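# Move the black nylon turner from jar to cutting board

## Task

On the desk there is a cutting board and a jar holding five utensils: a wooden spoon, a dark wooden spatula, a black nylon turner, a red nylon spoon and a steel serving spoon. Pull the black nylon turner out of the jar and set it lying flat on the cutting board. The midpoint of its length must sit above the board, and it must not touch the desk, the jar or any other utensil. The four remaining utensils must still be in the jar at the end, and the jar must be standing upright. None of the utensils, the jar or the board may ever reach the floor; if one does, the task fails. At the end the robot must have released everything and moved away. It must not fall over or finish leaning, or the task fails. The final arrangement has to stay in place on its own, without the robot holding anything there.

## Robot and tools

ROBOT. A Rainbow Robotics RB-Y1 with a two-wheel drive base plus two rear casters, two arms with grippers, a head, and a folding torso. The lower torso (the leg) bends at ankle, knee and hip. The base is 0.66 m long and 0.58 m wide, and its front edge lies 0.10 m ahead of the drive axle. When bent, the leg can reach past that front edge. The base cannot drive sideways.

FRAMES. Base frame: origin on the floor between the drive wheels, x forward, y left, z up. The reported chest, left_hand and right_hand values are in this frame. The chest point sits on the spine 0.08 m under the shoulders; its x axis is the facing direction and its z axis runs up the spine. A hand point is midway between its finger pads. The fingers point along the hand's -z axis and close along its x axis. The printed hand position can be off, especially at long reach. Odometry frame: the base frame as it was when the scene began. base_odometry is computed only from wheel turns, so slipping shows up as travel. Heading is positive to the left and runs from -3.142 to 3.142.

execute_actions. Argument "actions" is a list holding one action, or an empty list, which only reports state and images. An action may contain:
- "base": exactly one of {"translate_m": d}, a straight drive of d metres relative to the current position (forward positive, -3 to 3), or {"rotate_rad": d}, a turn in place of d radians (left/counter-clockwise positive, -3.2 to 3.2). Both are offsets, not poses. A drive or turn that would need more than 8.667 s at its top speed is refused.
- "joints": absolute joint targets by name, in radians, except the grippers, which are in metres. Ranges: torso_squat_rad 0 to 1.2 (0 is upright; more lowers a level chest). torso_shift_rad -0.3 to 0.6 (positive pushes the hips forward). torso_pitch_rad -0.2 to 1.4 (positive leans forward). torso_yaw_rad -1.5 to 1.5 (positive to the left). For each arm, prefix left_ or right_: shoulder_pitch_rad -2.356 to 2.356 (0 hangs down; negative raises the arm forward and in). shoulder_roll_rad is 0 to 3.141 on the left and -3.141 to 0 on the right; both lift the arm outward. shoulder_yaw_rad -2.094 to 2.094. elbow_rad -2.617 to 0.01 (0 straight; negative bends). forearm_roll_rad -3.141 to 3.141. wrist_pitch_rad -1.57 to 1.919 (negative tips the hand forward). hand_roll_rad -2.705 to 2.705. gripper_m 0 to 0.1, the gap between the pads. Yaw and roll signs are identical on both arms: positive is leftward or counter-clockwise seen from above with the arm hanging. head_pan_rad -0.523 to 0.523 (relative to the chest, positive left). head_tilt_rad -0.35 to 1.57 (positive looks down). The tolerance for "done" is ±0.02, or ±0.004 for the grippers. The torso must also obey these combined limits: squat + shift <= 1.52; squat - shift + pitch <= 1.57; shift + 0.5 pitch - 0.4 squat <= 0.7; shift + 0.3 pitch - 0.5 squat <= 0.39. If a target breaks one, the torso moves only partway and reports off_target.
- "speeds": lower top speeds for this action: translate_m 0.05 to 0.4 m/s, rotate_rad 0.1 to 1.509 rad/s. The maximum is the default.
- "min_time_s": 0.1 to 8 s. This is the minimum duration of each arm and head motion in the action.
All parts of an action start at the same moment. No action may exceed 15 s. Default top speeds: arms 1 rad/s (wrist-area joints 1.5), head 1.5, squat and pitch 0.3, shift 0.15, torso yaw 0.6, grippers 0.1 m/s. Joints you leave out keep pursuing earlier targets. An unknown key or an out-of-range number rejects the whole call, and nothing moves. "cameras" selects which images come back: head_camera, left_wrist_camera, right_wrist_camera or all. Null or omitted gives all; [] gives none. The "pictures" line lists the returned images in order.

wait: {"seconds": 0 to 10}. It commands nothing and returns the state and images. zoom_image: {"camera", "region": [x0, y0, x1, y1]} gives a pixel box, at most 504x504, on that camera's latest full image. Image sizes: head 896x504, wrists 644x364. finished_scene: {"scene": n} ends the scene for good and reports success. Replying without any tool call also ends the run.

RESULTS. base_status and joint_status report how each motion ended. done: reached the target (for the base, the wheels turned the full amount, even if they slipped). off_target: came to rest short and may still be pushing. contact_stop: an arm or the torso met strong resistance. time_out: took too long. limit_stop_at_<name>: a built-in limit stopped it. limit_stop_at_own_body: the self-collision guard stopped it before contact. stopped_with_arm: the torso halted because an arm hit something. A contact_stop, time_out or stopped_with_arm halts its whole group (the torso group, or one arm's seven joints), and that group then holds where it stopped. "joint command not followed" plus a "cause:" line means an arm's targets were withheld to avoid self- or arm-to-arm collision; those joints show not_followed and may be retried later. Gripper commands still run. on_its_own lists what you did not command; "held at" is a held target, not the actual position. After any stop, first back off in a separate action: arms first, then the torso. If both hands hold one object and the torso reports contact_stop as soon as it starts, with nothing in its way, set every arm joint to its reported position and then resend the torso command. If a stop is reported, any further calls in that same reply are skipped.

CAUTIONS. The base keeps going when it hits furniture, and the leg can shove the robot backward without odometry showing it. To grip, command a gap at least 0.005 m narrower than the object; off_target is then expected. Never let the arms or hands collide or press on each other, because the collision check ignores hands and fingers. Each arm carries up to 3 kg. Heavy loads far forward can tip the robot. Torque at a joint's load limit (shoulders 65.1, elbow 33.4, wrist-area joints 23.2 N m) freezes the robot for 10 s. Motors heat while holding loads: a MOTOR HOT warning appears at 65 °C, and at 80 °C the arm brakes engage (limit_stop_at_motor_heat). The robot keeps its last command while you reason. Loose objects are sometimes nudged briefly. Avoid drops, slams and hard shoves, and keep the motions short.

Each tool is called after ">>>" as a command line: name --argument value for each argument, lists and objects as JSON in quotes; but a table of rows of numbers goes row by row, as --pt "numbers of a row", without its own name.

## Session

>>> execute_actions --actions '[]'

Scene clock: 0.00 s.
base_odometry: x=+0.000 y=+0.000 heading=+0.000 (m, m, rad; odometry frame)
base_status: not commanded
joint_positions: torso_squat_rad=+0.350 torso_shift_rad=+0.001 torso_pitch_rad=+0.001 torso_yaw_rad=-0.001 left_shoulder_pitch_rad=-0.013 left_shoulder_roll_rad=+0.011 left_shoulder_yaw_rad=+0.027 left_elbow_rad=-0.158 left_forearm_roll_rad=-0.007 left_wrist_pitch_rad=+0.027 left_hand_roll_rad=+0.037 left_gripper_m=+0.100 right_shoulder_pitch_rad=+0.046 right_shoulder_roll_rad=-0.020 right_shoulder_yaw_rad=+0.013 right_elbow_rad=-0.098 right_forearm_roll_rad=-0.033 right_wrist_pitch_rad=-0.042 right_hand_roll_rad=+0.003 right_gripper_m=+0.100 head_pan_rad=+0.000 head_tilt_rad=+0.401
joint_status: not commanded
chest: x=-0.2273 y=-0.0005 z=+1.2475 quat_wxyz=(+1.000, +0.000, +0.000, +0.000) (m; base frame)
left_hand: x=-0.1474 y=+0.2294 z=+0.5663 quat_wxyz=(+0.997, +0.005, -0.071, +0.025) (m; base frame)
right_hand: x=-0.2036 y=-0.2357 z=+0.5637 quat_wxyz=(+0.999, -0.010, -0.048, -0.016) (m; base frame)
pictures: head_camera, left_wrist_camera, right_wrist_camera
Images, in order (width x height): head_camera 896x504, left_wrist_camera 644x364, right_wrist_camera 644x364.

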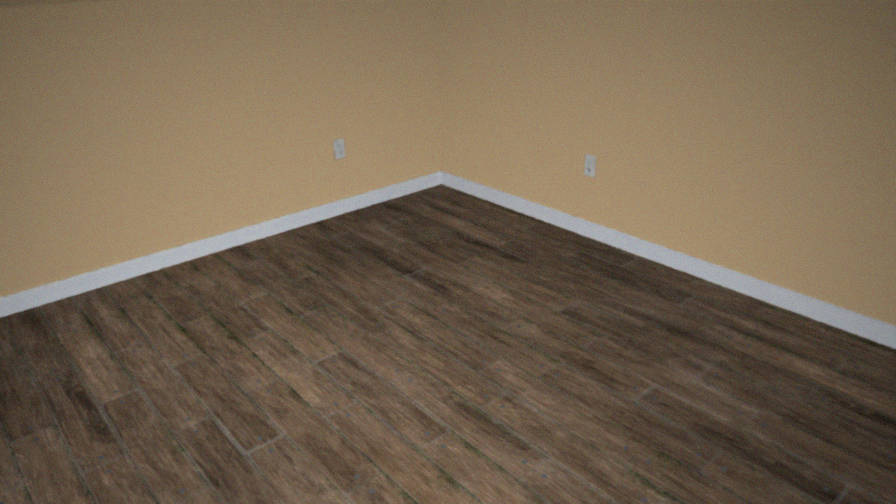

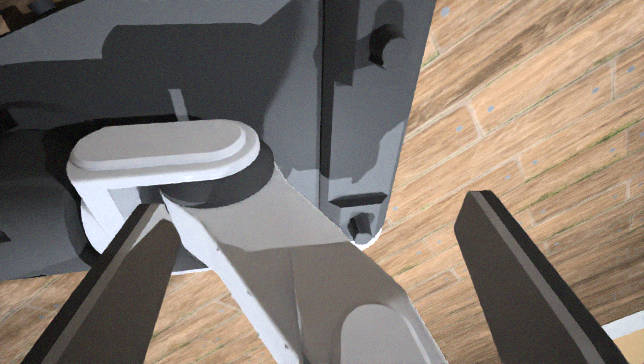

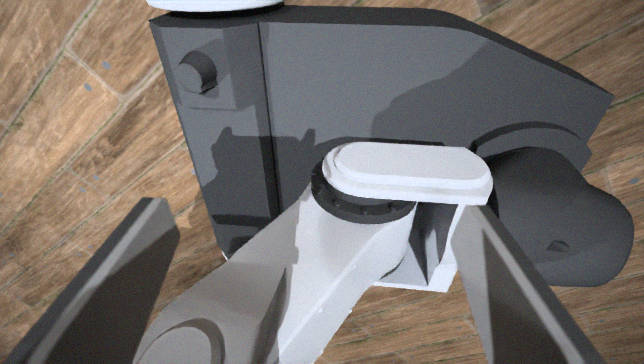

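>>> execute_actions --actions '[{"joints":{"torso_yaw_rad":1.0,"head_pan_rad":0.5}}]' --cameras '["head_camera"]'

>>> execute_actions --actions '[{"joints":{"torso_yaw_rad":-1.0,"head_pan_rad":-0.5}}]' --cameras '["head_camera"]'

Scene clock: 5.90 s.
base_odometry: x=+0.000 y=+0.000 heading=+0.000 (m, m, rad; odometry frame)
base_status: not commanded
joint_positions: torso_squat_rad=+0.350 torso_shift_rad=+0.001 torso_pitch_rad=+0.001 torso_yaw_rad=+0.966 left_shoulder_pitch_rad=-0.013 left_shoulder_roll_rad=+0.011 left_shoulder_yaw_rad=+0.027 left_elbow_rad=-0.158 left_forearm_roll_rad=-0.007 left_wrist_pitch_rad=+0.027 left_hand_roll_rad=+0.037 left_gripper_m=+0.100 right_shoulder_pitch_rad=+0.045 right_shoulder_roll_rad=-0.020 right_shoulder_yaw_rad=+0.013 right_elbow_rad=-0.098 right_forearm_roll_rad=-0.033 right_wrist_pitch_rad=-0.042 right_hand_roll_rad=+0.003 right_gripper_m=+0.100 head_pan_rad=+0.500 head_tilt_rad=+0.401
joint_status: torso_yaw_rad limit_stop_at_own_body (moved +0.967 of +1.001); the others done
on_its_own: torso_yaw_rad is held at +0.966, not at your +1.000, since a limit_stop_at_own_body
chest: x=-0.2273 y=-0.0005 z=+1.2475 quat_wxyz=(+0.886, +0.000, +0.000, +0.465) (m; base frame)
left_hand: x=-0.3713 y=+0.1962 z=+0.5665 quat_wxyz=(+0.871, +0.038, -0.061, +0.486) (m; base frame)
right_hand: x=-0.0200 y=-0.1137 z=+0.5636 quat_wxyz=(+0.892, +0.014, -0.047, +0.450) (m; base frame)
pictures: head_camera
Images, in order (width x height): head_camera 896x504.

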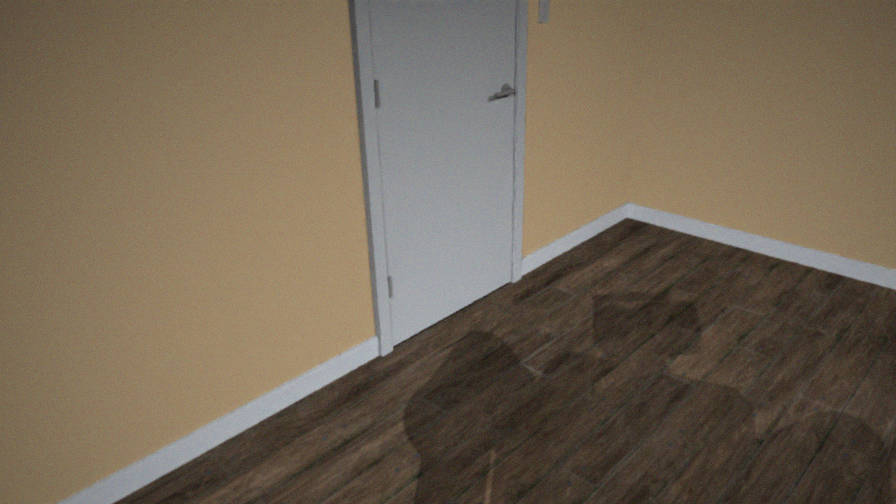

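not run: a stop came earlier in this reply.

>>> execute_actions --actions '[{"base":{"rotate_rad":-1.5},"joints":{"torso_yaw_rad":0,"head_pan_rad":-0.3}}]' --cameras '["head_camera"]'

Scene clock: 11.47 s.
base_odometry: x=+0.000 y=+0.000 heading=-1.499 (m, m, rad; odometry frame)
base_status: done
joint_positions: torso_squat_rad=+0.350 torso_shift_rad=+0.001 torso_pitch_rad=+0.001 torso_yaw_rad=+0.000 left_shoulder_pitch_rad=-0.013 left_shoulder_roll_rad=+0.011 left_shoulder_yaw_rad=+0.027 left_elbow_rad=-0.158 left_forearm_roll_rad=-0.007 left_wrist_pitch_rad=+0.027 left_hand_roll_rad=+0.037 left_gripper_m=+0.100 right_shoulder_pitch_rad=+0.046 right_shoulder_roll_rad=-0.020 right_shoulder_yaw_rad=+0.013 right_elbow_rad=-0.098 right_forearm_roll_rad=-0.033 right_wrist_pitch_rad=-0.042 right_hand_roll_rad=+0.003 right_gripper_m=+0.100 head_pan_rad=-0.300 head_tilt_rad=+0.401
joint_status: all done
chest: x=-0.2273 y=-0.0005 z=+1.2475 quat_wxyz=(+1.000, +0.000, +0.000, +0.000) (m; base frame)
left_hand: x=-0.1476 y=+0.2294 z=+0.5663 quat_wxyz=(+0.997, +0.005, -0.071, +0.025) (m; base frame)
right_hand: x=-0.2036 y=-0.2358 z=+0.5637 quat_wxyz=(+0.999, -0.010, -0.048, -0.016) (m; base frame)
pictures: head_camera
Images, in order (width x height): head_camera 896x504.

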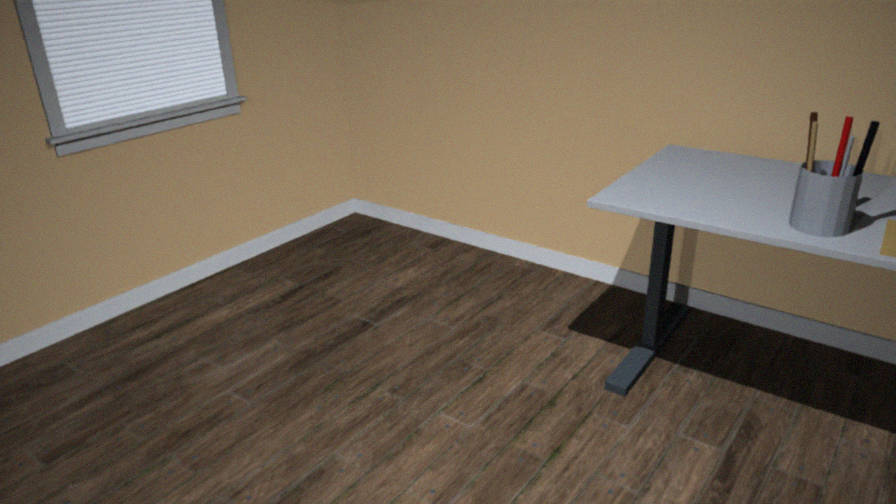

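>>> execute_actions --actions '[{"base":{"rotate_rad":-0.8},"joints":{"head_pan_rad":0}}]' --cameras '["head_camera"]'

Scene clock: 16.57 s.
base_odometry: x=+0.000 y=+0.000 heading=-2.299 (m, m, rad; odometry frame)
base_status: done
joint_positions: torso_squat_rad=+0.350 torso_shift_rad=+0.001 torso_pitch_rad=+0.001 torso_yaw_rad=+0.000 left_shoulder_pitch_rad=-0.013 left_shoulder_roll_rad=+0.011 left_shoulder_yaw_rad=+0.027 left_elbow_rad=-0.158 left_forearm_roll_rad=-0.007 left_wrist_pitch_rad=+0.027 left_hand_roll_rad=+0.037 left_gripper_m=+0.100 right_shoulder_pitch_rad=+0.046 right_shoulder_roll_rad=-0.020 right_shoulder_yaw_rad=+0.013 right_elbow_rad=-0.098 right_forearm_roll_rad=-0.033 right_wrist_pitch_rad=-0.042 right_hand_roll_rad=+0.003 right_gripper_m=+0.100 head_pan_rad=+0.000 head_tilt_rad=+0.401
joint_status: all done
chest: x=-0.2273 y=-0.0005 z=+1.2475 quat_wxyz=(+1.000, +0.000, +0.000, +0.000) (m; base frame)
left_hand: x=-0.1476 y=+0.2294 z=+0.5663 quat_wxyz=(+0.997, +0.005, -0.071, +0.026) (m; base frame)
right_hand: x=-0.2035 y=-0.2358 z=+0.5637 quat_wxyz=(+0.999, -0.010, -0.048, -0.016) (m; base frame)
pictures: head_camera
Images, in order (width x height): head_camera 896x504.

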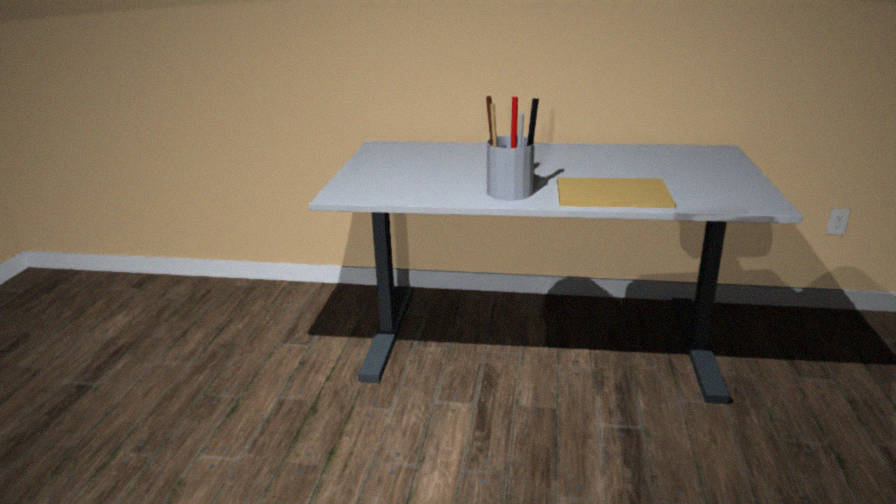

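>>> execute_actions --actions '[{"base":{"translate_m":1.35},"joints":{"torso_squat_rad":0.8,"head_tilt_rad":0.45,"right_shoulder_pitch_rad":-0.7,"right_shoulder_roll_rad":-0.1,"right_elbow_rad":-1.3,"right_wrist_pitch_rad":0.43,"right_hand_roll_rad":1.57,"left_elbow_rad":-0.3}}]' --cameras '[]'

>>> execute_actions --actions '[{"base":{"rotate_rad":-0.1}}]'

Scene clock: 36.03 s.
base_odometry: x=-0.899 y=-1.007 heading=-2.300 (m, m, rad; odometry frame)
base_status: done
joint_positions: torso_squat_rad=+0.800 torso_shift_rad=+0.001 torso_pitch_rad=+0.001 torso_yaw_rad=+0.000 left_shoulder_pitch_rad=-0.013 left_shoulder_roll_rad=+0.011 left_shoulder_yaw_rad=+0.027 left_elbow_rad=-0.300 left_forearm_roll_rad=-0.007 left_wrist_pitch_rad=+0.027 left_hand_roll_rad=+0.037 left_gripper_m=+0.100 right_shoulder_pitch_rad=-0.700 right_shoulder_roll_rad=-0.100 right_shoulder_yaw_rad=+0.013 right_elbow_rad=-1.300 right_forearm_roll_rad=-0.033 right_wrist_pitch_rad=+0.430 right_hand_roll_rad=+1.570 right_gripper_m=+0.100 head_pan_rad=+0.000 head_tilt_rad=+0.450
joint_status: all done
chest: x=-0.2273 y=-0.0004 z=+1.0776 quat_wxyz=(+1.000, +0.000, +0.000, +0.000) (m; base frame)
left_hand: x=-0.0795 y=+0.2309 z=+0.4077 quat_wxyz=(+0.990, +0.005, -0.142, +0.025) (m; base frame)
right_hand: x=+0.4385 y=-0.1250 z=+1.0168 quat_wxyz=(+0.426, -0.477, -0.500, +0.584) (m; base frame)
pictures: none
No camera images: the call's "cameras" was empty. Leave "cameras" out to get every camera's image.

Scene clock: 37.77 s.
base_odometry: x=-0.899 y=-1.007 heading=-2.399 (m, m, rad; odometry frame)
base_status: done
joint_positions: torso_squat_rad=+0.800 torso_shift_rad=+0.001 torso_pitch_rad=+0.001 torso_yaw_rad=+0.000 left_shoulder_pitch_rad=-0.013 left_shoulder_roll_rad=+0.011 left_shoulder_yaw_rad=+0.027 left_elbow_rad=-0.300 left_forearm_roll_rad=-0.007 left_wrist_pitch_rad=+0.027 left_hand_roll_rad=+0.037 left_gripper_m=+0.100 right_shoulder_pitch_rad=-0.700 right_shoulder_roll_rad=-0.100 right_shoulder_yaw_rad=+0.013 right_elbow_rad=-1.300 right_forearm_roll_rad=-0.033 right_wrist_pitch_rad=+0.430 right_hand_roll_rad=+1.570 right_gripper_m=+0.100 head_pan_rad=+0.000 head_tilt_rad=+0.450
joint_status: not commanded
chest: x=-0.2273 y=-0.0004 z=+1.0776 quat_wxyz=(+1.000, +0.000, +0.000, +0.000) (m; base frame)
left_hand: x=-0.0795 y=+0.2309 z=+0.4077 quat_wxyz=(+0.990, +0.005, -0.142, +0.025) (m; base frame)
right_hand: x=+0.4385 y=-0.1250 z=+1.0168 quat_wxyz=(+0.427, -0.477, -0.500, +0.584) (m; base frame)
pictures: head_camera, left_wrist_camera, right_wrist_camera
Images, in order (width x height): head_camera 896x504, left_wrist_camera 644x364, right_wrist_camera 644x364.

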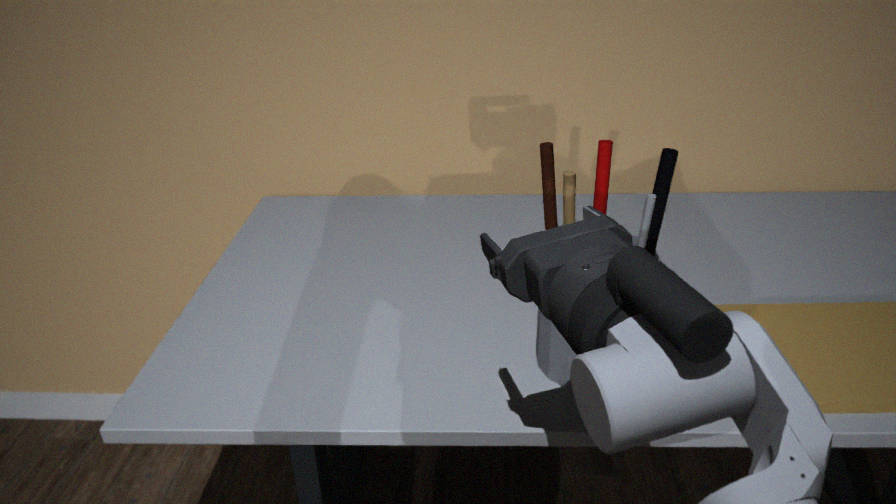

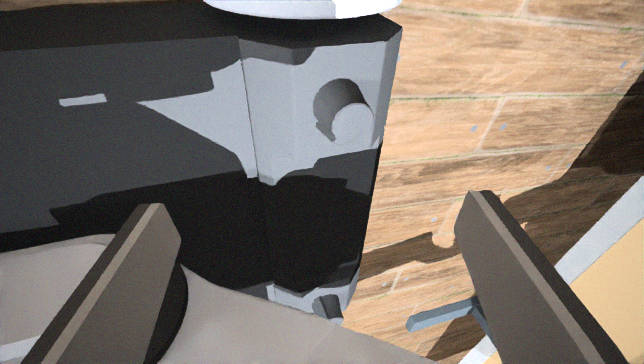

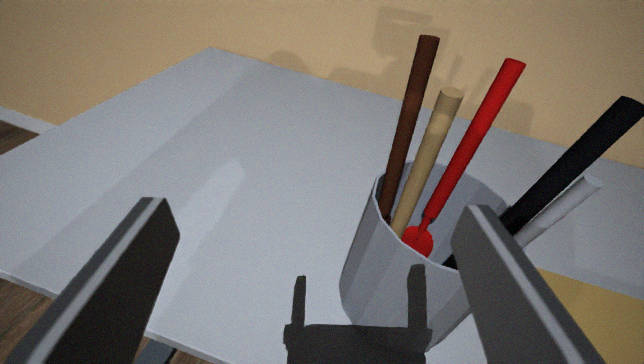

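>>> execute_actions --actions '[{"base":{"translate_m":-0.06},"joints":{"torso_squat_rad":0.76,"right_shoulder_roll_rad":-0.2,"right_shoulder_yaw_rad":-0.2,"right_hand_roll_rad":1.3},"min_time_s":1.5}]' --cameras '["head_camera","right_wrist_camera"]'

Scene clock: 53.33 s.
base_odometry: x=-0.855 y=-0.966 heading=-2.401 (m, m, rad; odometry frame)
base_status: done
joint_positions: torso_squat_rad=+0.760 torso_shift_rad=+0.001 torso_pitch_rad=+0.001 torso_yaw_rad=+0.000 left_shoulder_pitch_rad=-0.013 left_shoulder_roll_rad=+0.011 left_shoulder_yaw_rad=+0.027 left_elbow_rad=-0.300 left_forearm_roll_rad=-0.007 left_wrist_pitch_rad=+0.027 left_hand_roll_rad=+0.037 left_gripper_m=+0.100 right_shoulder_pitch_rad=-0.700 right_shoulder_roll_rad=-0.200 right_shoulder_yaw_rad=-0.200 right_elbow_rad=-1.300 right_forearm_roll_rad=-0.033 right_wrist_pitch_rad=+0.430 right_hand_roll_rad=+1.300 right_gripper_m=+0.100 head_pan_rad=+0.000 head_tilt_rad=+0.450
joint_status: all done
chest: x=-0.2275 y=-0.0004 z=+1.0973 quat_wxyz=(+1.000, +0.000, +0.000, +0.000) (m; base frame)
left_hand: x=-0.0796 y=+0.2309 z=+0.4274 quat_wxyz=(+0.990, +0.005, -0.142, +0.025) (m; base frame)
right_hand: x=+0.4484 y=-0.2688 z=+1.0627 quat_wxyz=(+0.557, -0.460, -0.535, +0.438) (m; base frame)
pictures: head_camera, right_wrist_camera
Images, in order (width x height): head_camera 896x504, right_wrist_camera 644x364.

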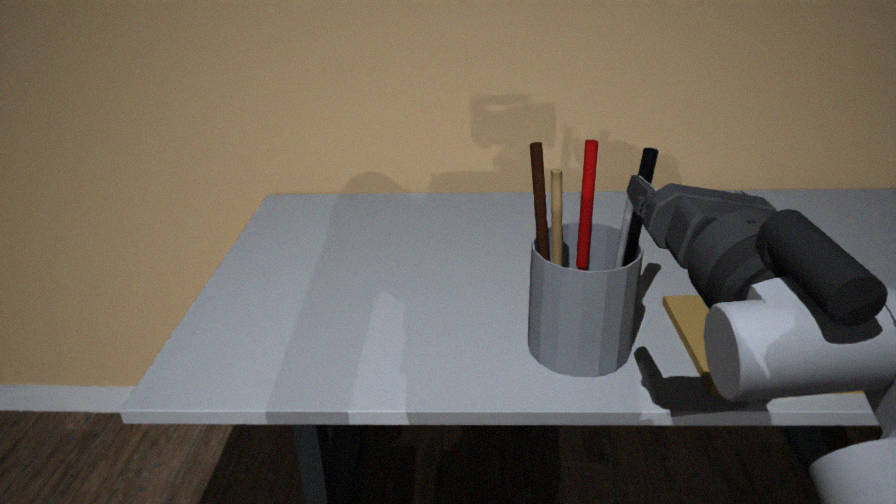

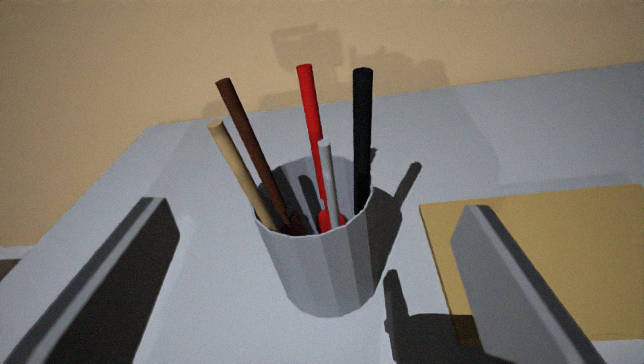

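>>> execute_actions --actions '[{"base":{"translate_m":0.12},"joints":{"right_gripper_m":0.06},"speeds":{"translate_m":0.1}}]' --cameras '["head_camera","right_wrist_camera"]'

Scene clock: 62.33 s.
base_odometry: x=-0.944 y=-1.047 heading=-2.402 (m, m, rad; odometry frame)
base_status: done
joint_positions: torso_squat_rad=+0.760 torso_shift_rad=+0.001 torso_pitch_rad=+0.001 torso_yaw_rad=+0.000 left_shoulder_pitch_rad=-0.013 left_shoulder_roll_rad=+0.011 left_shoulder_yaw_rad=+0.027 left_elbow_rad=-0.300 left_forearm_roll_rad=-0.007 left_wrist_pitch_rad=+0.027 left_hand_roll_rad=+0.037 left_gripper_m=+0.100 right_shoulder_pitch_rad=-0.700 right_shoulder_roll_rad=-0.200 right_shoulder_yaw_rad=-0.200 right_elbow_rad=-1.300 right_forearm_roll_rad=-0.033 right_wrist_pitch_rad=+0.430 right_hand_roll_rad=+1.300 right_gripper_m=+0.060 head_pan_rad=+0.000 head_tilt_rad=+0.450
joint_status: all done
chest: x=-0.2273 y=-0.0004 z=+1.0973 quat_wxyz=(+1.000, +0.000, +0.000, +0.000) (m; base frame)
left_hand: x=-0.0795 y=+0.2309 z=+0.4274 quat_wxyz=(+0.990, +0.005, -0.142, +0.025) (m; base frame)
right_hand: x=+0.4485 y=-0.2689 z=+1.0626 quat_wxyz=(+0.558, -0.460, -0.535, +0.438) (m; base frame)
pictures: head_camera, right_wrist_camera
Images, in order (width x height): head_camera 896x504, right_wrist_camera 644x364.

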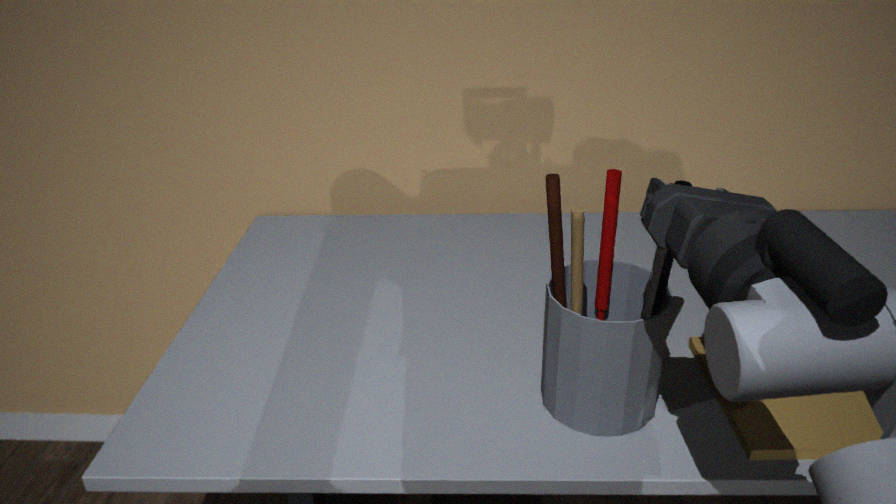

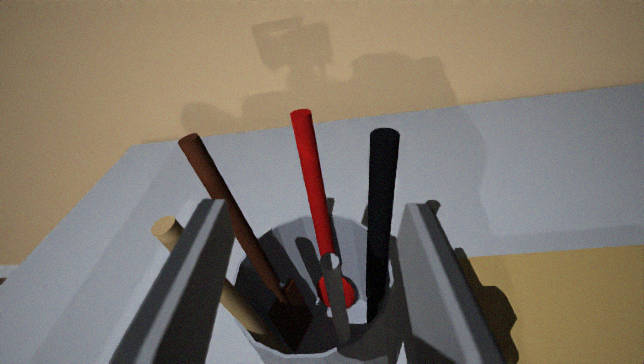

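>>> execute_actions --actions '[{"base":{"rotate_rad":-0.065},"joints":{"right_gripper_m":0.05,"torso_squat_rad":0.81}}]' --cameras '[]'

>>> execute_actions --actions '[{"base":{"translate_m":0.08},"speeds":{"translate_m":0.06}}]' --cameras '["head_camera","right_wrist_camera"]'

Scene clock: 74.40 s.
base_odometry: x=-0.944 y=-1.047 heading=-2.466 (m, m, rad; odometry frame)
base_status: done
joint_positions: torso_squat_rad=+0.810 torso_shift_rad=+0.001 torso_pitch_rad=+0.001 torso_yaw_rad=+0.000 left_shoulder_pitch_rad=-0.013 left_shoulder_roll_rad=+0.011 left_shoulder_yaw_rad=+0.027 left_elbow_rad=-0.300 left_forearm_roll_rad=-0.007 left_wrist_pitch_rad=+0.027 left_hand_roll_rad=+0.037 left_gripper_m=+0.100 right_shoulder_pitch_rad=-0.700 right_shoulder_roll_rad=-0.200 right_shoulder_yaw_rad=-0.200 right_elbow_rad=-1.300 right_forearm_roll_rad=-0.033 right_wrist_pitch_rad=+0.430 right_hand_roll_rad=+1.300 right_gripper_m=+0.050 head_pan_rad=+0.000 head_tilt_rad=+0.450
joint_status: all done
chest: x=-0.2275 y=-0.0004 z=+1.0726 quat_wxyz=(+1.000, +0.000, +0.000, +0.000) (m; base frame)
left_hand: x=-0.0795 y=+0.2310 z=+0.4027 quat_wxyz=(+0.990, +0.005, -0.142, +0.025) (m; base frame)
right_hand: x=+0.4484 y=-0.2689 z=+1.0380 quat_wxyz=(+0.557, -0.460, -0.535, +0.438) (m; base frame)
pictures: none
No camera images: the call's "cameras" was empty. Leave "cameras" out to get every camera's image.

Scene clock: 76.63 s.
base_odometry: x=-1.007 y=-1.097 heading=-2.467 (m, m, rad; odometry frame)
base_status: done
joint_positions: torso_squat_rad=+0.810 torso_shift_rad=+0.001 torso_pitch_rad=+0.001 torso_yaw_rad=+0.000 left_shoulder_pitch_rad=-0.013 left_shoulder_roll_rad=+0.011 left_shoulder_yaw_rad=+0.027 left_elbow_rad=-0.300 left_forearm_roll_rad=-0.007 left_wrist_pitch_rad=+0.027 left_hand_roll_rad=+0.037 left_gripper_m=+0.100 right_shoulder_pitch_rad=-0.700 right_shoulder_roll_rad=-0.200 right_shoulder_yaw_rad=-0.200 right_elbow_rad=-1.300 right_forearm_roll_rad=-0.033 right_wrist_pitch_rad=+0.430 right_hand_roll_rad=+1.300 right_gripper_m=+0.050 head_pan_rad=+0.000 head_tilt_rad=+0.450
joint_status: not commanded
chest: x=-0.2274 y=-0.0004 z=+1.0726 quat_wxyz=(+1.000, +0.000, +0.000, +0.000) (m; base frame)
left_hand: x=-0.0795 y=+0.2310 z=+0.4027 quat_wxyz=(+0.990, +0.005, -0.142, +0.025) (m; base frame)
right_hand: x=+0.4485 y=-0.2689 z=+1.0378 quat_wxyz=(+0.558, -0.460, -0.535, +0.438) (m; base frame)
pictures: head_camera, right_wrist_camera
Images, in order (width x height): head_camera 896x504, right_wrist_camera 644x364.

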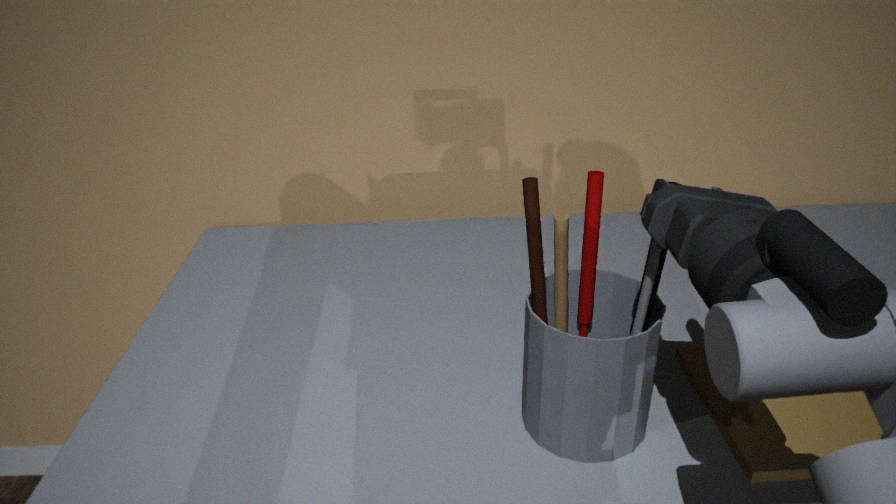

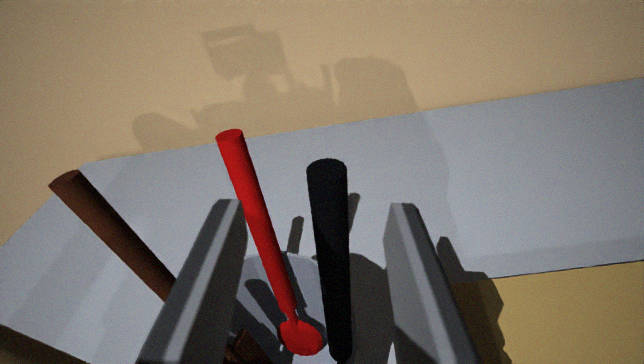

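>>> execute_actions --actions '[{"base":{"translate_m":0.05},"speeds":{"translate_m":0.05}}]' --cameras '["head_camera","right_wrist_camera"]'

Scene clock: 81.73 s.
base_odometry: x=-1.046 y=-1.129 heading=-2.468 (m, m, rad; odometry frame)
base_status: done
joint_positions: torso_squat_rad=+0.810 torso_shift_rad=+0.001 torso_pitch_rad=+0.001 torso_yaw_rad=+0.000 left_shoulder_pitch_rad=-0.013 left_shoulder_roll_rad=+0.011 left_shoulder_yaw_rad=+0.027 left_elbow_rad=-0.300 left_forearm_roll_rad=-0.007 left_wrist_pitch_rad=+0.027 left_hand_roll_rad=+0.037 left_gripper_m=+0.100 right_shoulder_pitch_rad=-0.700 right_shoulder_roll_rad=-0.200 right_shoulder_yaw_rad=-0.200 right_elbow_rad=-1.300 right_forearm_roll_rad=-0.033 right_wrist_pitch_rad=+0.430 right_hand_roll_rad=+1.300 right_gripper_m=+0.050 head_pan_rad=+0.000 head_tilt_rad=+0.450
joint_status: not commanded
chest: x=-0.2274 y=-0.0004 z=+1.0726 quat_wxyz=(+1.000, +0.000, +0.000, +0.000) (m; base frame)
left_hand: x=-0.0795 y=+0.2310 z=+0.4027 quat_wxyz=(+0.990, +0.005, -0.142, +0.025) (m; base frame)
right_hand: x=+0.4485 y=-0.2689 z=+1.0378 quat_wxyz=(+0.558, -0.460, -0.535, +0.438) (m; base frame)
pictures: head_camera, right_wrist_camera
Images, in order (width x height): head_camera 896x504, right_wrist_camera 644x364.

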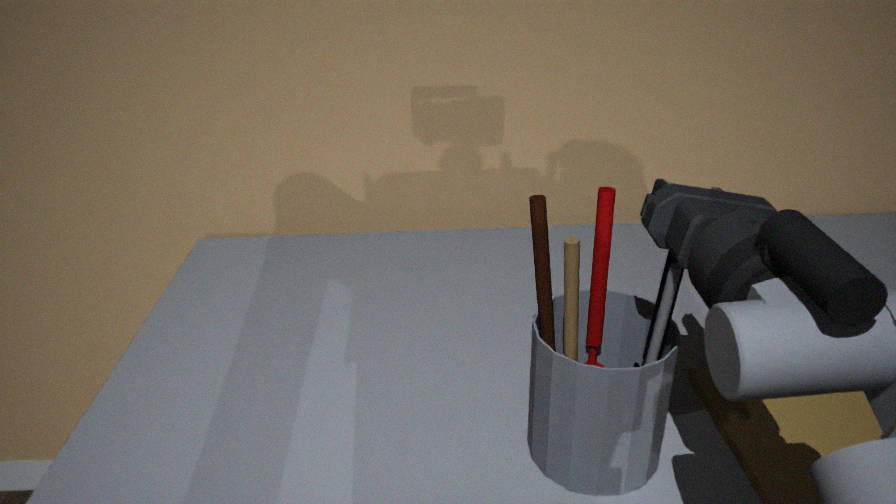

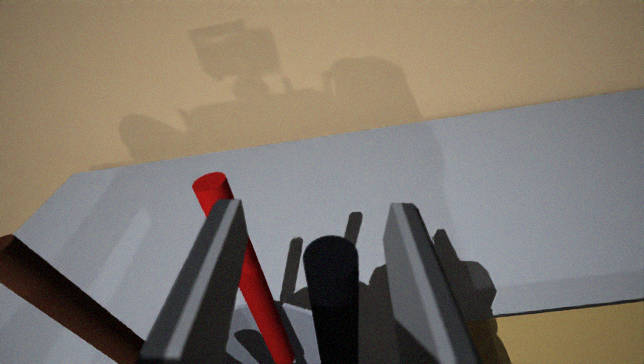

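Lower slightly, close, and lift.

>>> execute_actions --actions '[{"joints":{"torso_squat_rad":0.835,"right_gripper_m":0.035}}]' --cameras '[]'

>>> execute_actions --actions '[{"joints":{"right_gripper_m":0.005}}]' --cameras '["right_wrist_camera"]'

>>> execute_actions --actions '[{"joints":{"torso_squat_rad":0.7,"head_pan_rad":-0.2}}]' --cameras '["head_camera","right_wrist_camera"]'

Scene clock: 87.40 s.
base_odometry: x=-1.046 y=-1.129 heading=-2.468 (m, m, rad; odometry frame)
base_status: not commanded
joint_positions: torso_squat_rad=+0.835 torso_shift_rad=+0.001 torso_pitch_rad=+0.001 torso_yaw_rad=+0.000 left_shoulder_pitch_rad=-0.013 left_shoulder_roll_rad=+0.011 left_shoulder_yaw_rad=+0.027 left_elbow_rad=-0.300 left_forearm_roll_rad=-0.007 left_wrist_pitch_rad=+0.027 left_hand_roll_rad=+0.037 left_gripper_m=+0.100 right_shoulder_pitch_rad=-0.700 right_shoulder_roll_rad=-0.200 right_shoulder_yaw_rad=-0.200 right_elbow_rad=-1.300 right_forearm_roll_rad=-0.033 right_wrist_pitch_rad=+0.430 right_hand_roll_rad=+1.300 right_gripper_m=+0.035 head_pan_rad=+0.000 head_tilt_rad=+0.450
joint_status: all done
chest: x=-0.2275 y=-0.0004 z=+1.0597 quat_wxyz=(+1.000, +0.000, +0.000, +0.000) (m; base frame)
left_hand: x=-0.0795 y=+0.2310 z=+0.3899 quat_wxyz=(+0.990, +0.005, -0.142, +0.025) (m; base frame)
right_hand: x=+0.4484 y=-0.2689 z=+1.0251 quat_wxyz=(+0.557, -0.460, -0.535, +0.438) (m; base frame)
pictures: none
No camera images: the call's "cameras" was empty. Leave "cameras" out to get every camera's image.

Scene clock: 88.20 s.
base_odometry: x=-1.046 y=-1.129 heading=-2.468 (m, m, rad; odometry frame)
base_status: not commanded
joint_positions: torso_squat_rad=+0.835 torso_shift_rad=+0.001 torso_pitch_rad=+0.001 torso_yaw_rad=+0.000 left_shoulder_pitch_rad=-0.013 left_shoulder_roll_rad=+0.011 left_shoulder_yaw_rad=+0.027 left_elbow_rad=-0.300 left_forearm_roll_rad=-0.007 left_wrist_pitch_rad=+0.027 left_hand_roll_rad=+0.037 left_gripper_m=+0.100 right_shoulder_pitch_rad=-0.700 right_shoulder_roll_rad=-0.200 right_shoulder_yaw_rad=-0.200 right_elbow_rad=-1.300 right_forearm_roll_rad=-0.033 right_wrist_pitch_rad=+0.430 right_hand_roll_rad=+1.300 right_gripper_m=+0.019 head_pan_rad=+0.000 head_tilt_rad=+0.450
joint_status: right_gripper_m off_target (ended at +0.019, target +0.005)
chest: x=-0.2275 y=-0.0004 z=+1.0597 quat_wxyz=(+1.000, +0.000, +0.000, +0.000) (m; base frame)
left_hand: x=-0.0795 y=+0.2310 z=+0.3899 quat_wxyz=(+0.990, +0.005, -0.142, +0.025) (m; base frame)
right_hand: x=+0.4484 y=-0.2689 z=+1.0251 quat_wxyz=(+0.557, -0.460, -0.535, +0.438) (m; base frame)
pictures: right_wrist_camera
Images, in order (width x height): right_wrist_camera 644x364.

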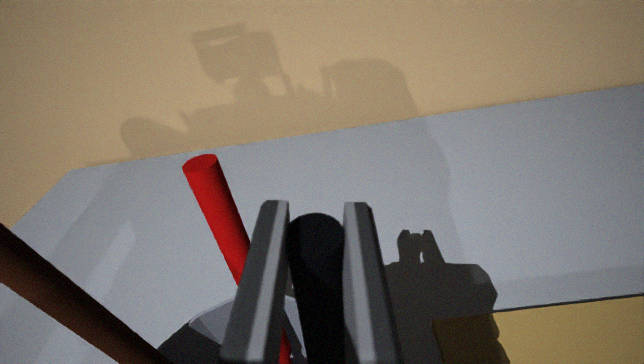

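Scene clock: 89.43 s.
base_odometry: x=-1.046 y=-1.129 heading=-2.468 (m, m, rad; odometry frame)
base_status: not commanded
joint_positions: torso_squat_rad=+0.700 torso_shift_rad=+0.001 torso_pitch_rad=+0.001 torso_yaw_rad=+0.000 left_shoulder_pitch_rad=-0.013 left_shoulder_roll_rad=+0.011 left_shoulder_yaw_rad=+0.027 left_elbow_rad=-0.300 left_forearm_roll_rad=-0.007 left_wrist_pitch_rad=+0.027 left_hand_roll_rad=+0.037 left_gripper_m=+0.100 right_shoulder_pitch_rad=-0.700 right_shoulder_roll_rad=-0.200 right_shoulder_yaw_rad=-0.200 right_elbow_rad=-1.300 right_forearm_roll_rad=-0.033 right_wrist_pitch_rad=+0.430 right_hand_roll_rad=+1.300 right_gripper_m=+0.019 head_pan_rad=-0.200 head_tilt_rad=+0.450
joint_status: all done
chest: x=-0.2272 y=-0.0005 z=+1.1253 quat_wxyz=(+1.000, +0.000, +0.001, +0.000) (m; base frame)
left_hand: x=-0.0796 y=+0.2309 z=+0.4554 quat_wxyz=(+0.990, +0.005, -0.142, +0.025) (m; base frame)
right_hand: x=+0.4486 y=-0.2690 z=+1.0904 quat_wxyz=(+0.558, -0.460, -0.534, +0.438) (m; base frame)
pictures: head_camera, right_wrist_camera
Images, in order (width x height): head_camera 896x504, right_wrist_camera 644x364.

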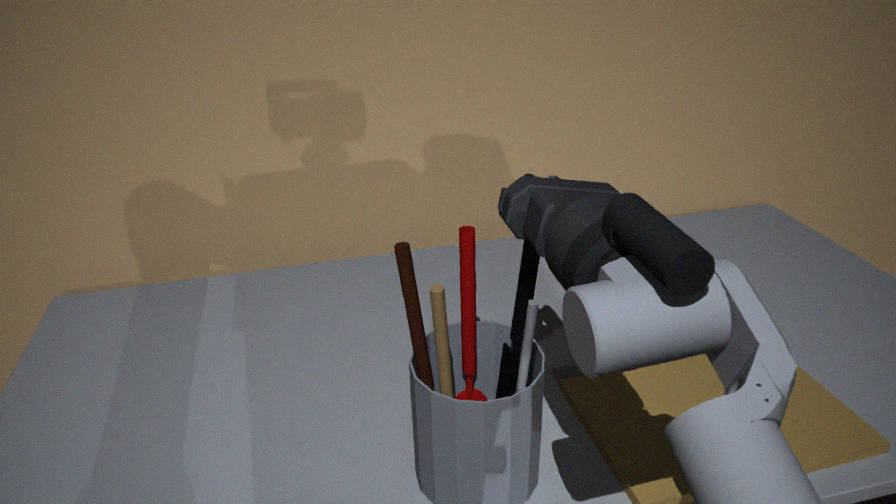

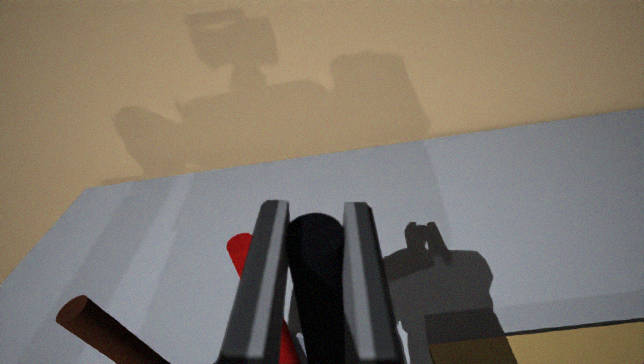

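>>> execute_actions --actions '[{"joints":{"torso_squat_rad":0.5,"head_tilt_rad":0.6}}]' --cameras '["head_camera"]'

>>> execute_actions --actions '[{"joints":{"torso_squat_rad":0.1}}]' --cameras '["head_camera"]'

Scene clock: 93.97 s.
base_odometry: x=-1.046 y=-1.129 heading=-2.468 (m, m, rad; odometry frame)
base_status: not commanded
joint_positions: torso_squat_rad=+0.500 torso_shift_rad=+0.001 torso_pitch_rad=+0.001 torso_yaw_rad=+0.000 left_shoulder_pitch_rad=-0.013 left_shoulder_roll_rad=+0.011 left_shoulder_yaw_rad=+0.027 left_elbow_rad=-0.300 left_forearm_roll_rad=-0.007 left_wrist_pitch_rad=+0.027 left_hand_roll_rad=+0.037 left_gripper_m=+0.100 right_shoulder_pitch_rad=-0.700 right_shoulder_roll_rad=-0.200 right_shoulder_yaw_rad=-0.200 right_elbow_rad=-1.300 right_forearm_roll_rad=-0.033 right_wrist_pitch_rad=+0.430 right_hand_roll_rad=+1.300 right_gripper_m=+0.019 head_pan_rad=-0.200 head_tilt_rad=+0.600
joint_status: all done
chest: x=-0.2272 y=-0.0005 z=+1.2042 quat_wxyz=(+1.000, +0.000, +0.001, +0.000) (m; base frame)
left_hand: x=-0.0795 y=+0.2309 z=+0.5343 quat_wxyz=(+0.990, +0.005, -0.142, +0.025) (m; base frame)
right_hand: x=+0.4487 y=-0.2690 z=+1.1693 quat_wxyz=(+0.558, -0.460, -0.534, +0.438) (m; base frame)
pictures: head_camera
Images, in order (width x height): head_camera 896x504.

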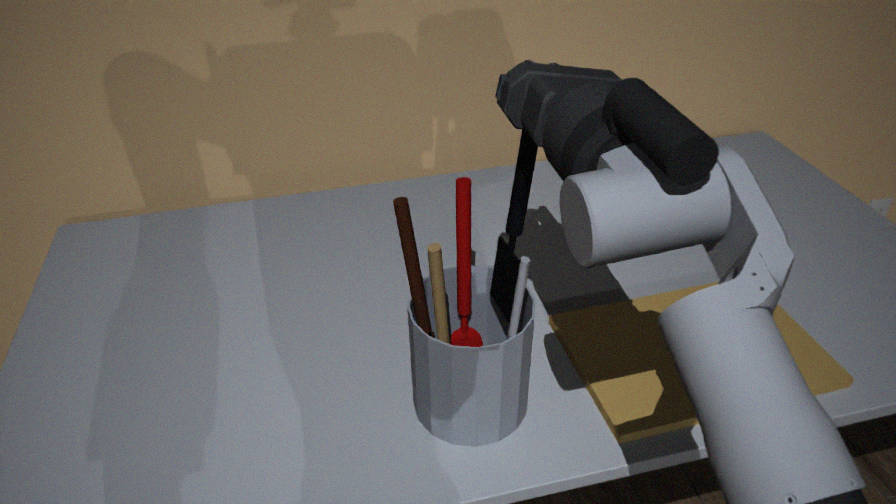

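Scene clock: 96.07 s.
base_odometry: x=-1.046 y=-1.129 heading=-2.468 (m, m, rad; odometry frame)
base_status: not commanded
joint_positions: torso_squat_rad=+0.100 torso_shift_rad=+0.001 torso_pitch_rad=+0.001 torso_yaw_rad=+0.000 left_shoulder_pitch_rad=-0.013 left_shoulder_roll_rad=+0.011 left_shoulder_yaw_rad=+0.027 left_elbow_rad=-0.300 left_forearm_roll_rad=-0.007 left_wrist_pitch_rad=+0.027 left_hand_roll_rad=+0.037 left_gripper_m=+0.100 right_shoulder_pitch_rad=-0.700 right_shoulder_roll_rad=-0.200 right_shoulder_yaw_rad=-0.200 right_elbow_rad=-1.300 right_forearm_roll_rad=-0.033 right_wrist_pitch_rad=+0.430 right_hand_roll_rad=+1.300 right_gripper_m=+0.019 head_pan_rad=-0.200 head_tilt_rad=+0.600
joint_status: all done
chest: x=-0.2271 y=-0.0006 z=+1.2864 quat_wxyz=(+1.000, +0.000, +0.001, +0.000) (m; base frame)
left_hand: x=-0.0794 y=+0.2308 z=+0.6165 quat_wxyz=(+0.990, +0.005, -0.142, +0.025) (m; base frame)
right_hand: x=+0.4487 y=-0.2691 z=+1.2514 quat_wxyz=(+0.558, -0.460, -0.534, +0.438) (m; base frame)
pictures: head_camera
Images, in order (width x height): head_camera 896x504.

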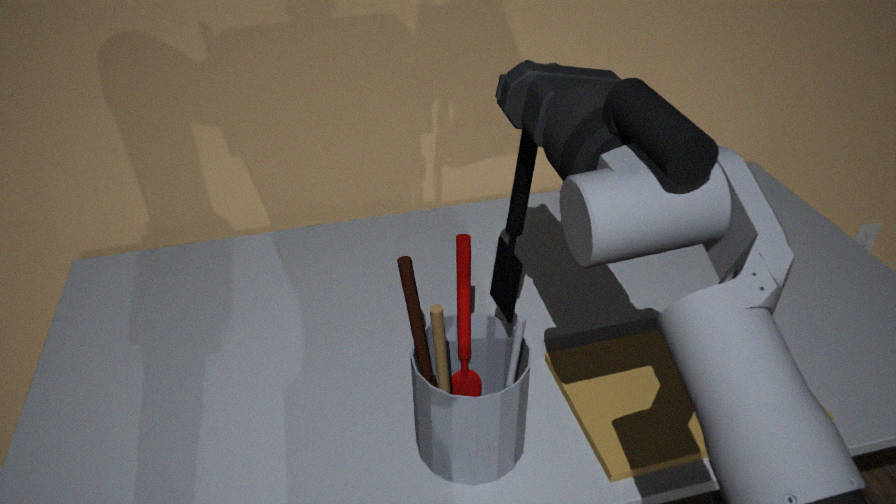

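>>> execute_actions --actions '[{"joints":{"right_shoulder_pitch_rad":-0.85,"right_shoulder_roll_rad":-0.25},"min_time_s":1}]' --cameras '[]'

>>> execute_actions --actions '[{"joints":{"torso_yaw_rad":-0.4,"head_pan_rad":-0.1}}]' --cameras '["head_camera"]'

>>> execute_actions --actions '[{"joints":{"right_wrist_pitch_rad":1.7,"head_tilt_rad":0.75},"min_time_s":2}]' --cameras '["head_camera","right_wrist_camera"]'

Scene clock: 102.57 s.
base_odometry: x=-1.046 y=-1.129 heading=-2.468 (m, m, rad; odometry frame)
base_status: not commanded
joint_positions: torso_squat_rad=+0.100 torso_shift_rad=+0.001 torso_pitch_rad=+0.001 torso_yaw_rad=+0.000 left_shoulder_pitch_rad=-0.013 left_shoulder_roll_rad=+0.011 left_shoulder_yaw_rad=+0.027 left_elbow_rad=-0.300 left_forearm_roll_rad=-0.007 left_wrist_pitch_rad=+0.027 left_hand_roll_rad=+0.037 left_gripper_m=+0.100 right_shoulder_pitch_rad=-0.849 right_shoulder_roll_rad=-0.250 right_shoulder_yaw_rad=-0.200 right_elbow_rad=-1.300 right_forearm_roll_rad=-0.033 right_wrist_pitch_rad=+0.430 right_hand_roll_rad=+1.300 right_gripper_m=+0.019 head_pan_rad=-0.200 head_tilt_rad=+0.600
joint_status: all done
chest: x=-0.2271 y=-0.0006 z=+1.2864 quat_wxyz=(+1.000, +0.000, +0.001, +0.000) (m; base frame)
left_hand: x=-0.0794 y=+0.2308 z=+0.6165 quat_wxyz=(+0.990, +0.005, -0.142, +0.025) (m; base frame)
right_hand: x=+0.4590 y=-0.2587 z=+1.3571 quat_wxyz=(+0.503, -0.497, -0.572, +0.416) (m; base frame)
pictures: none
No camera images: the call's "cameras" was empty. Leave "cameras" out to get every camera's image.

Scene clock: 104.03 s.
base_odometry: x=-1.046 y=-1.129 heading=-2.468 (m, m, rad; odometry frame)
base_status: not commanded
joint_positions: torso_squat_rad=+0.100 torso_shift_rad=+0.001 torso_pitch_rad=+0.001 torso_yaw_rad=-0.400 left_shoulder_pitch_rad=-0.013 left_shoulder_roll_rad=+0.011 left_shoulder_yaw_rad=+0.027 left_elbow_rad=-0.300 left_forearm_roll_rad=-0.007 left_wrist_pitch_rad=+0.027 left_hand_roll_rad=+0.037 left_gripper_m=+0.100 right_shoulder_pitch_rad=-0.849 right_shoulder_roll_rad=-0.250 right_shoulder_yaw_rad=-0.200 right_elbow_rad=-1.300 right_forearm_roll_rad=-0.033 right_wrist_pitch_rad=+0.430 right_hand_roll_rad=+1.300 right_gripper_m=+0.019 head_pan_rad=-0.100 head_tilt_rad=+0.600
joint_status: all done
chest: x=-0.2271 y=-0.0006 z=+1.2864 quat_wxyz=(+0.980, +0.000, +0.001, -0.199) (m; base frame)
left_hand: x=-0.0011 y=+0.1548 z=+0.6164 quat_wxyz=(+0.975, -0.024, -0.140, -0.172) (m; base frame)
right_hand: x=+0.3042 y=-0.5057 z=+1.3574 quat_wxyz=(+0.576, -0.601, -0.461, +0.308) (m; base frame)
pictures: head_camera
Images, in order (width x height): head_camera 896x504.

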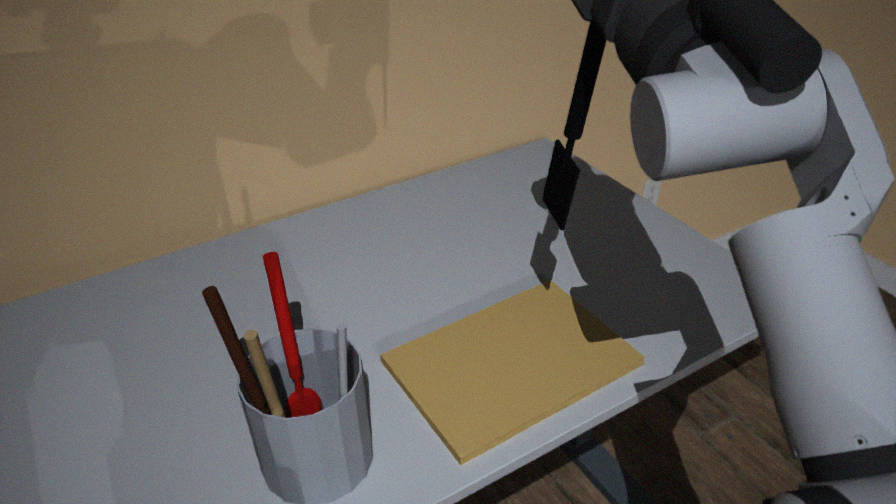

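Scene clock: 106.33 s.
base_odometry: x=-1.046 y=-1.129 heading=-2.468 (m, m, rad; odometry frame)
base_status: not commanded
joint_positions: torso_squat_rad=+0.100 torso_shift_rad=+0.001 torso_pitch_rad=+0.001 torso_yaw_rad=-0.400 left_shoulder_pitch_rad=-0.013 left_shoulder_roll_rad=+0.011 left_shoulder_yaw_rad=+0.027 left_elbow_rad=-0.300 left_forearm_roll_rad=-0.007 left_wrist_pitch_rad=+0.027 left_hand_roll_rad=+0.037 left_gripper_m=+0.100 right_shoulder_pitch_rad=-0.849 right_shoulder_roll_rad=-0.250 right_shoulder_yaw_rad=-0.200 right_elbow_rad=-1.300 right_forearm_roll_rad=-0.033 right_wrist_pitch_rad=+1.700 right_hand_roll_rad=+1.300 right_gripper_m=+0.019 head_pan_rad=-0.100 head_tilt_rad=+0.750
joint_status: all done
chest: x=-0.2271 y=-0.0006 z=+1.2864 quat_wxyz=(+0.980, +0.000, +0.001, -0.199) (m; base frame)
left_hand: x=-0.0011 y=+0.1548 z=+0.6164 quat_wxyz=(+0.975, -0.024, -0.140, -0.172) (m; base frame)
right_hand: x=+0.1778 y=-0.4744 z=+1.1168 quat_wxyz=(+0.880, -0.204, -0.104, +0.416) (m; base frame)
pictures: head_camera, right_wrist_camera
Images, in order (width x height): head_camera 896x504, right_wrist_camera 644x364.

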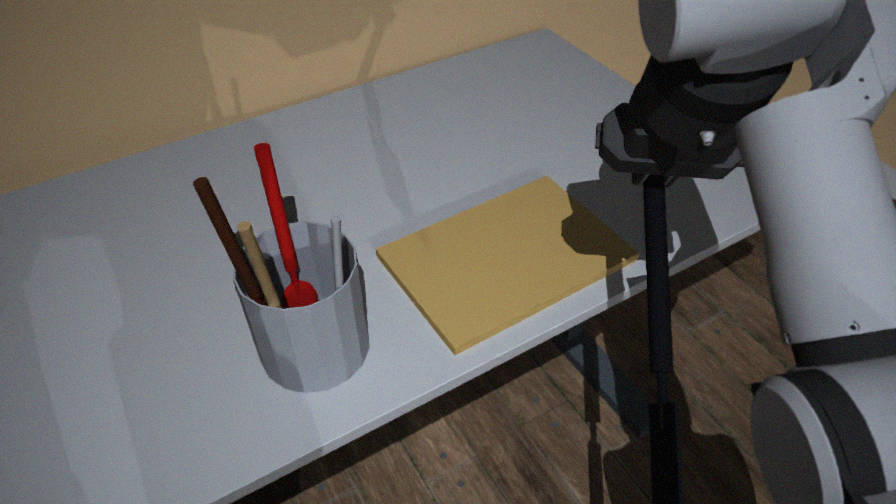

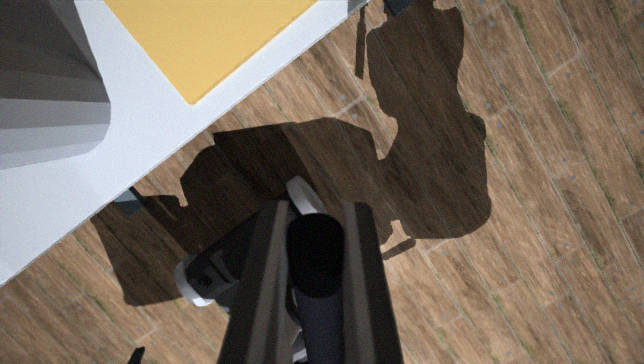

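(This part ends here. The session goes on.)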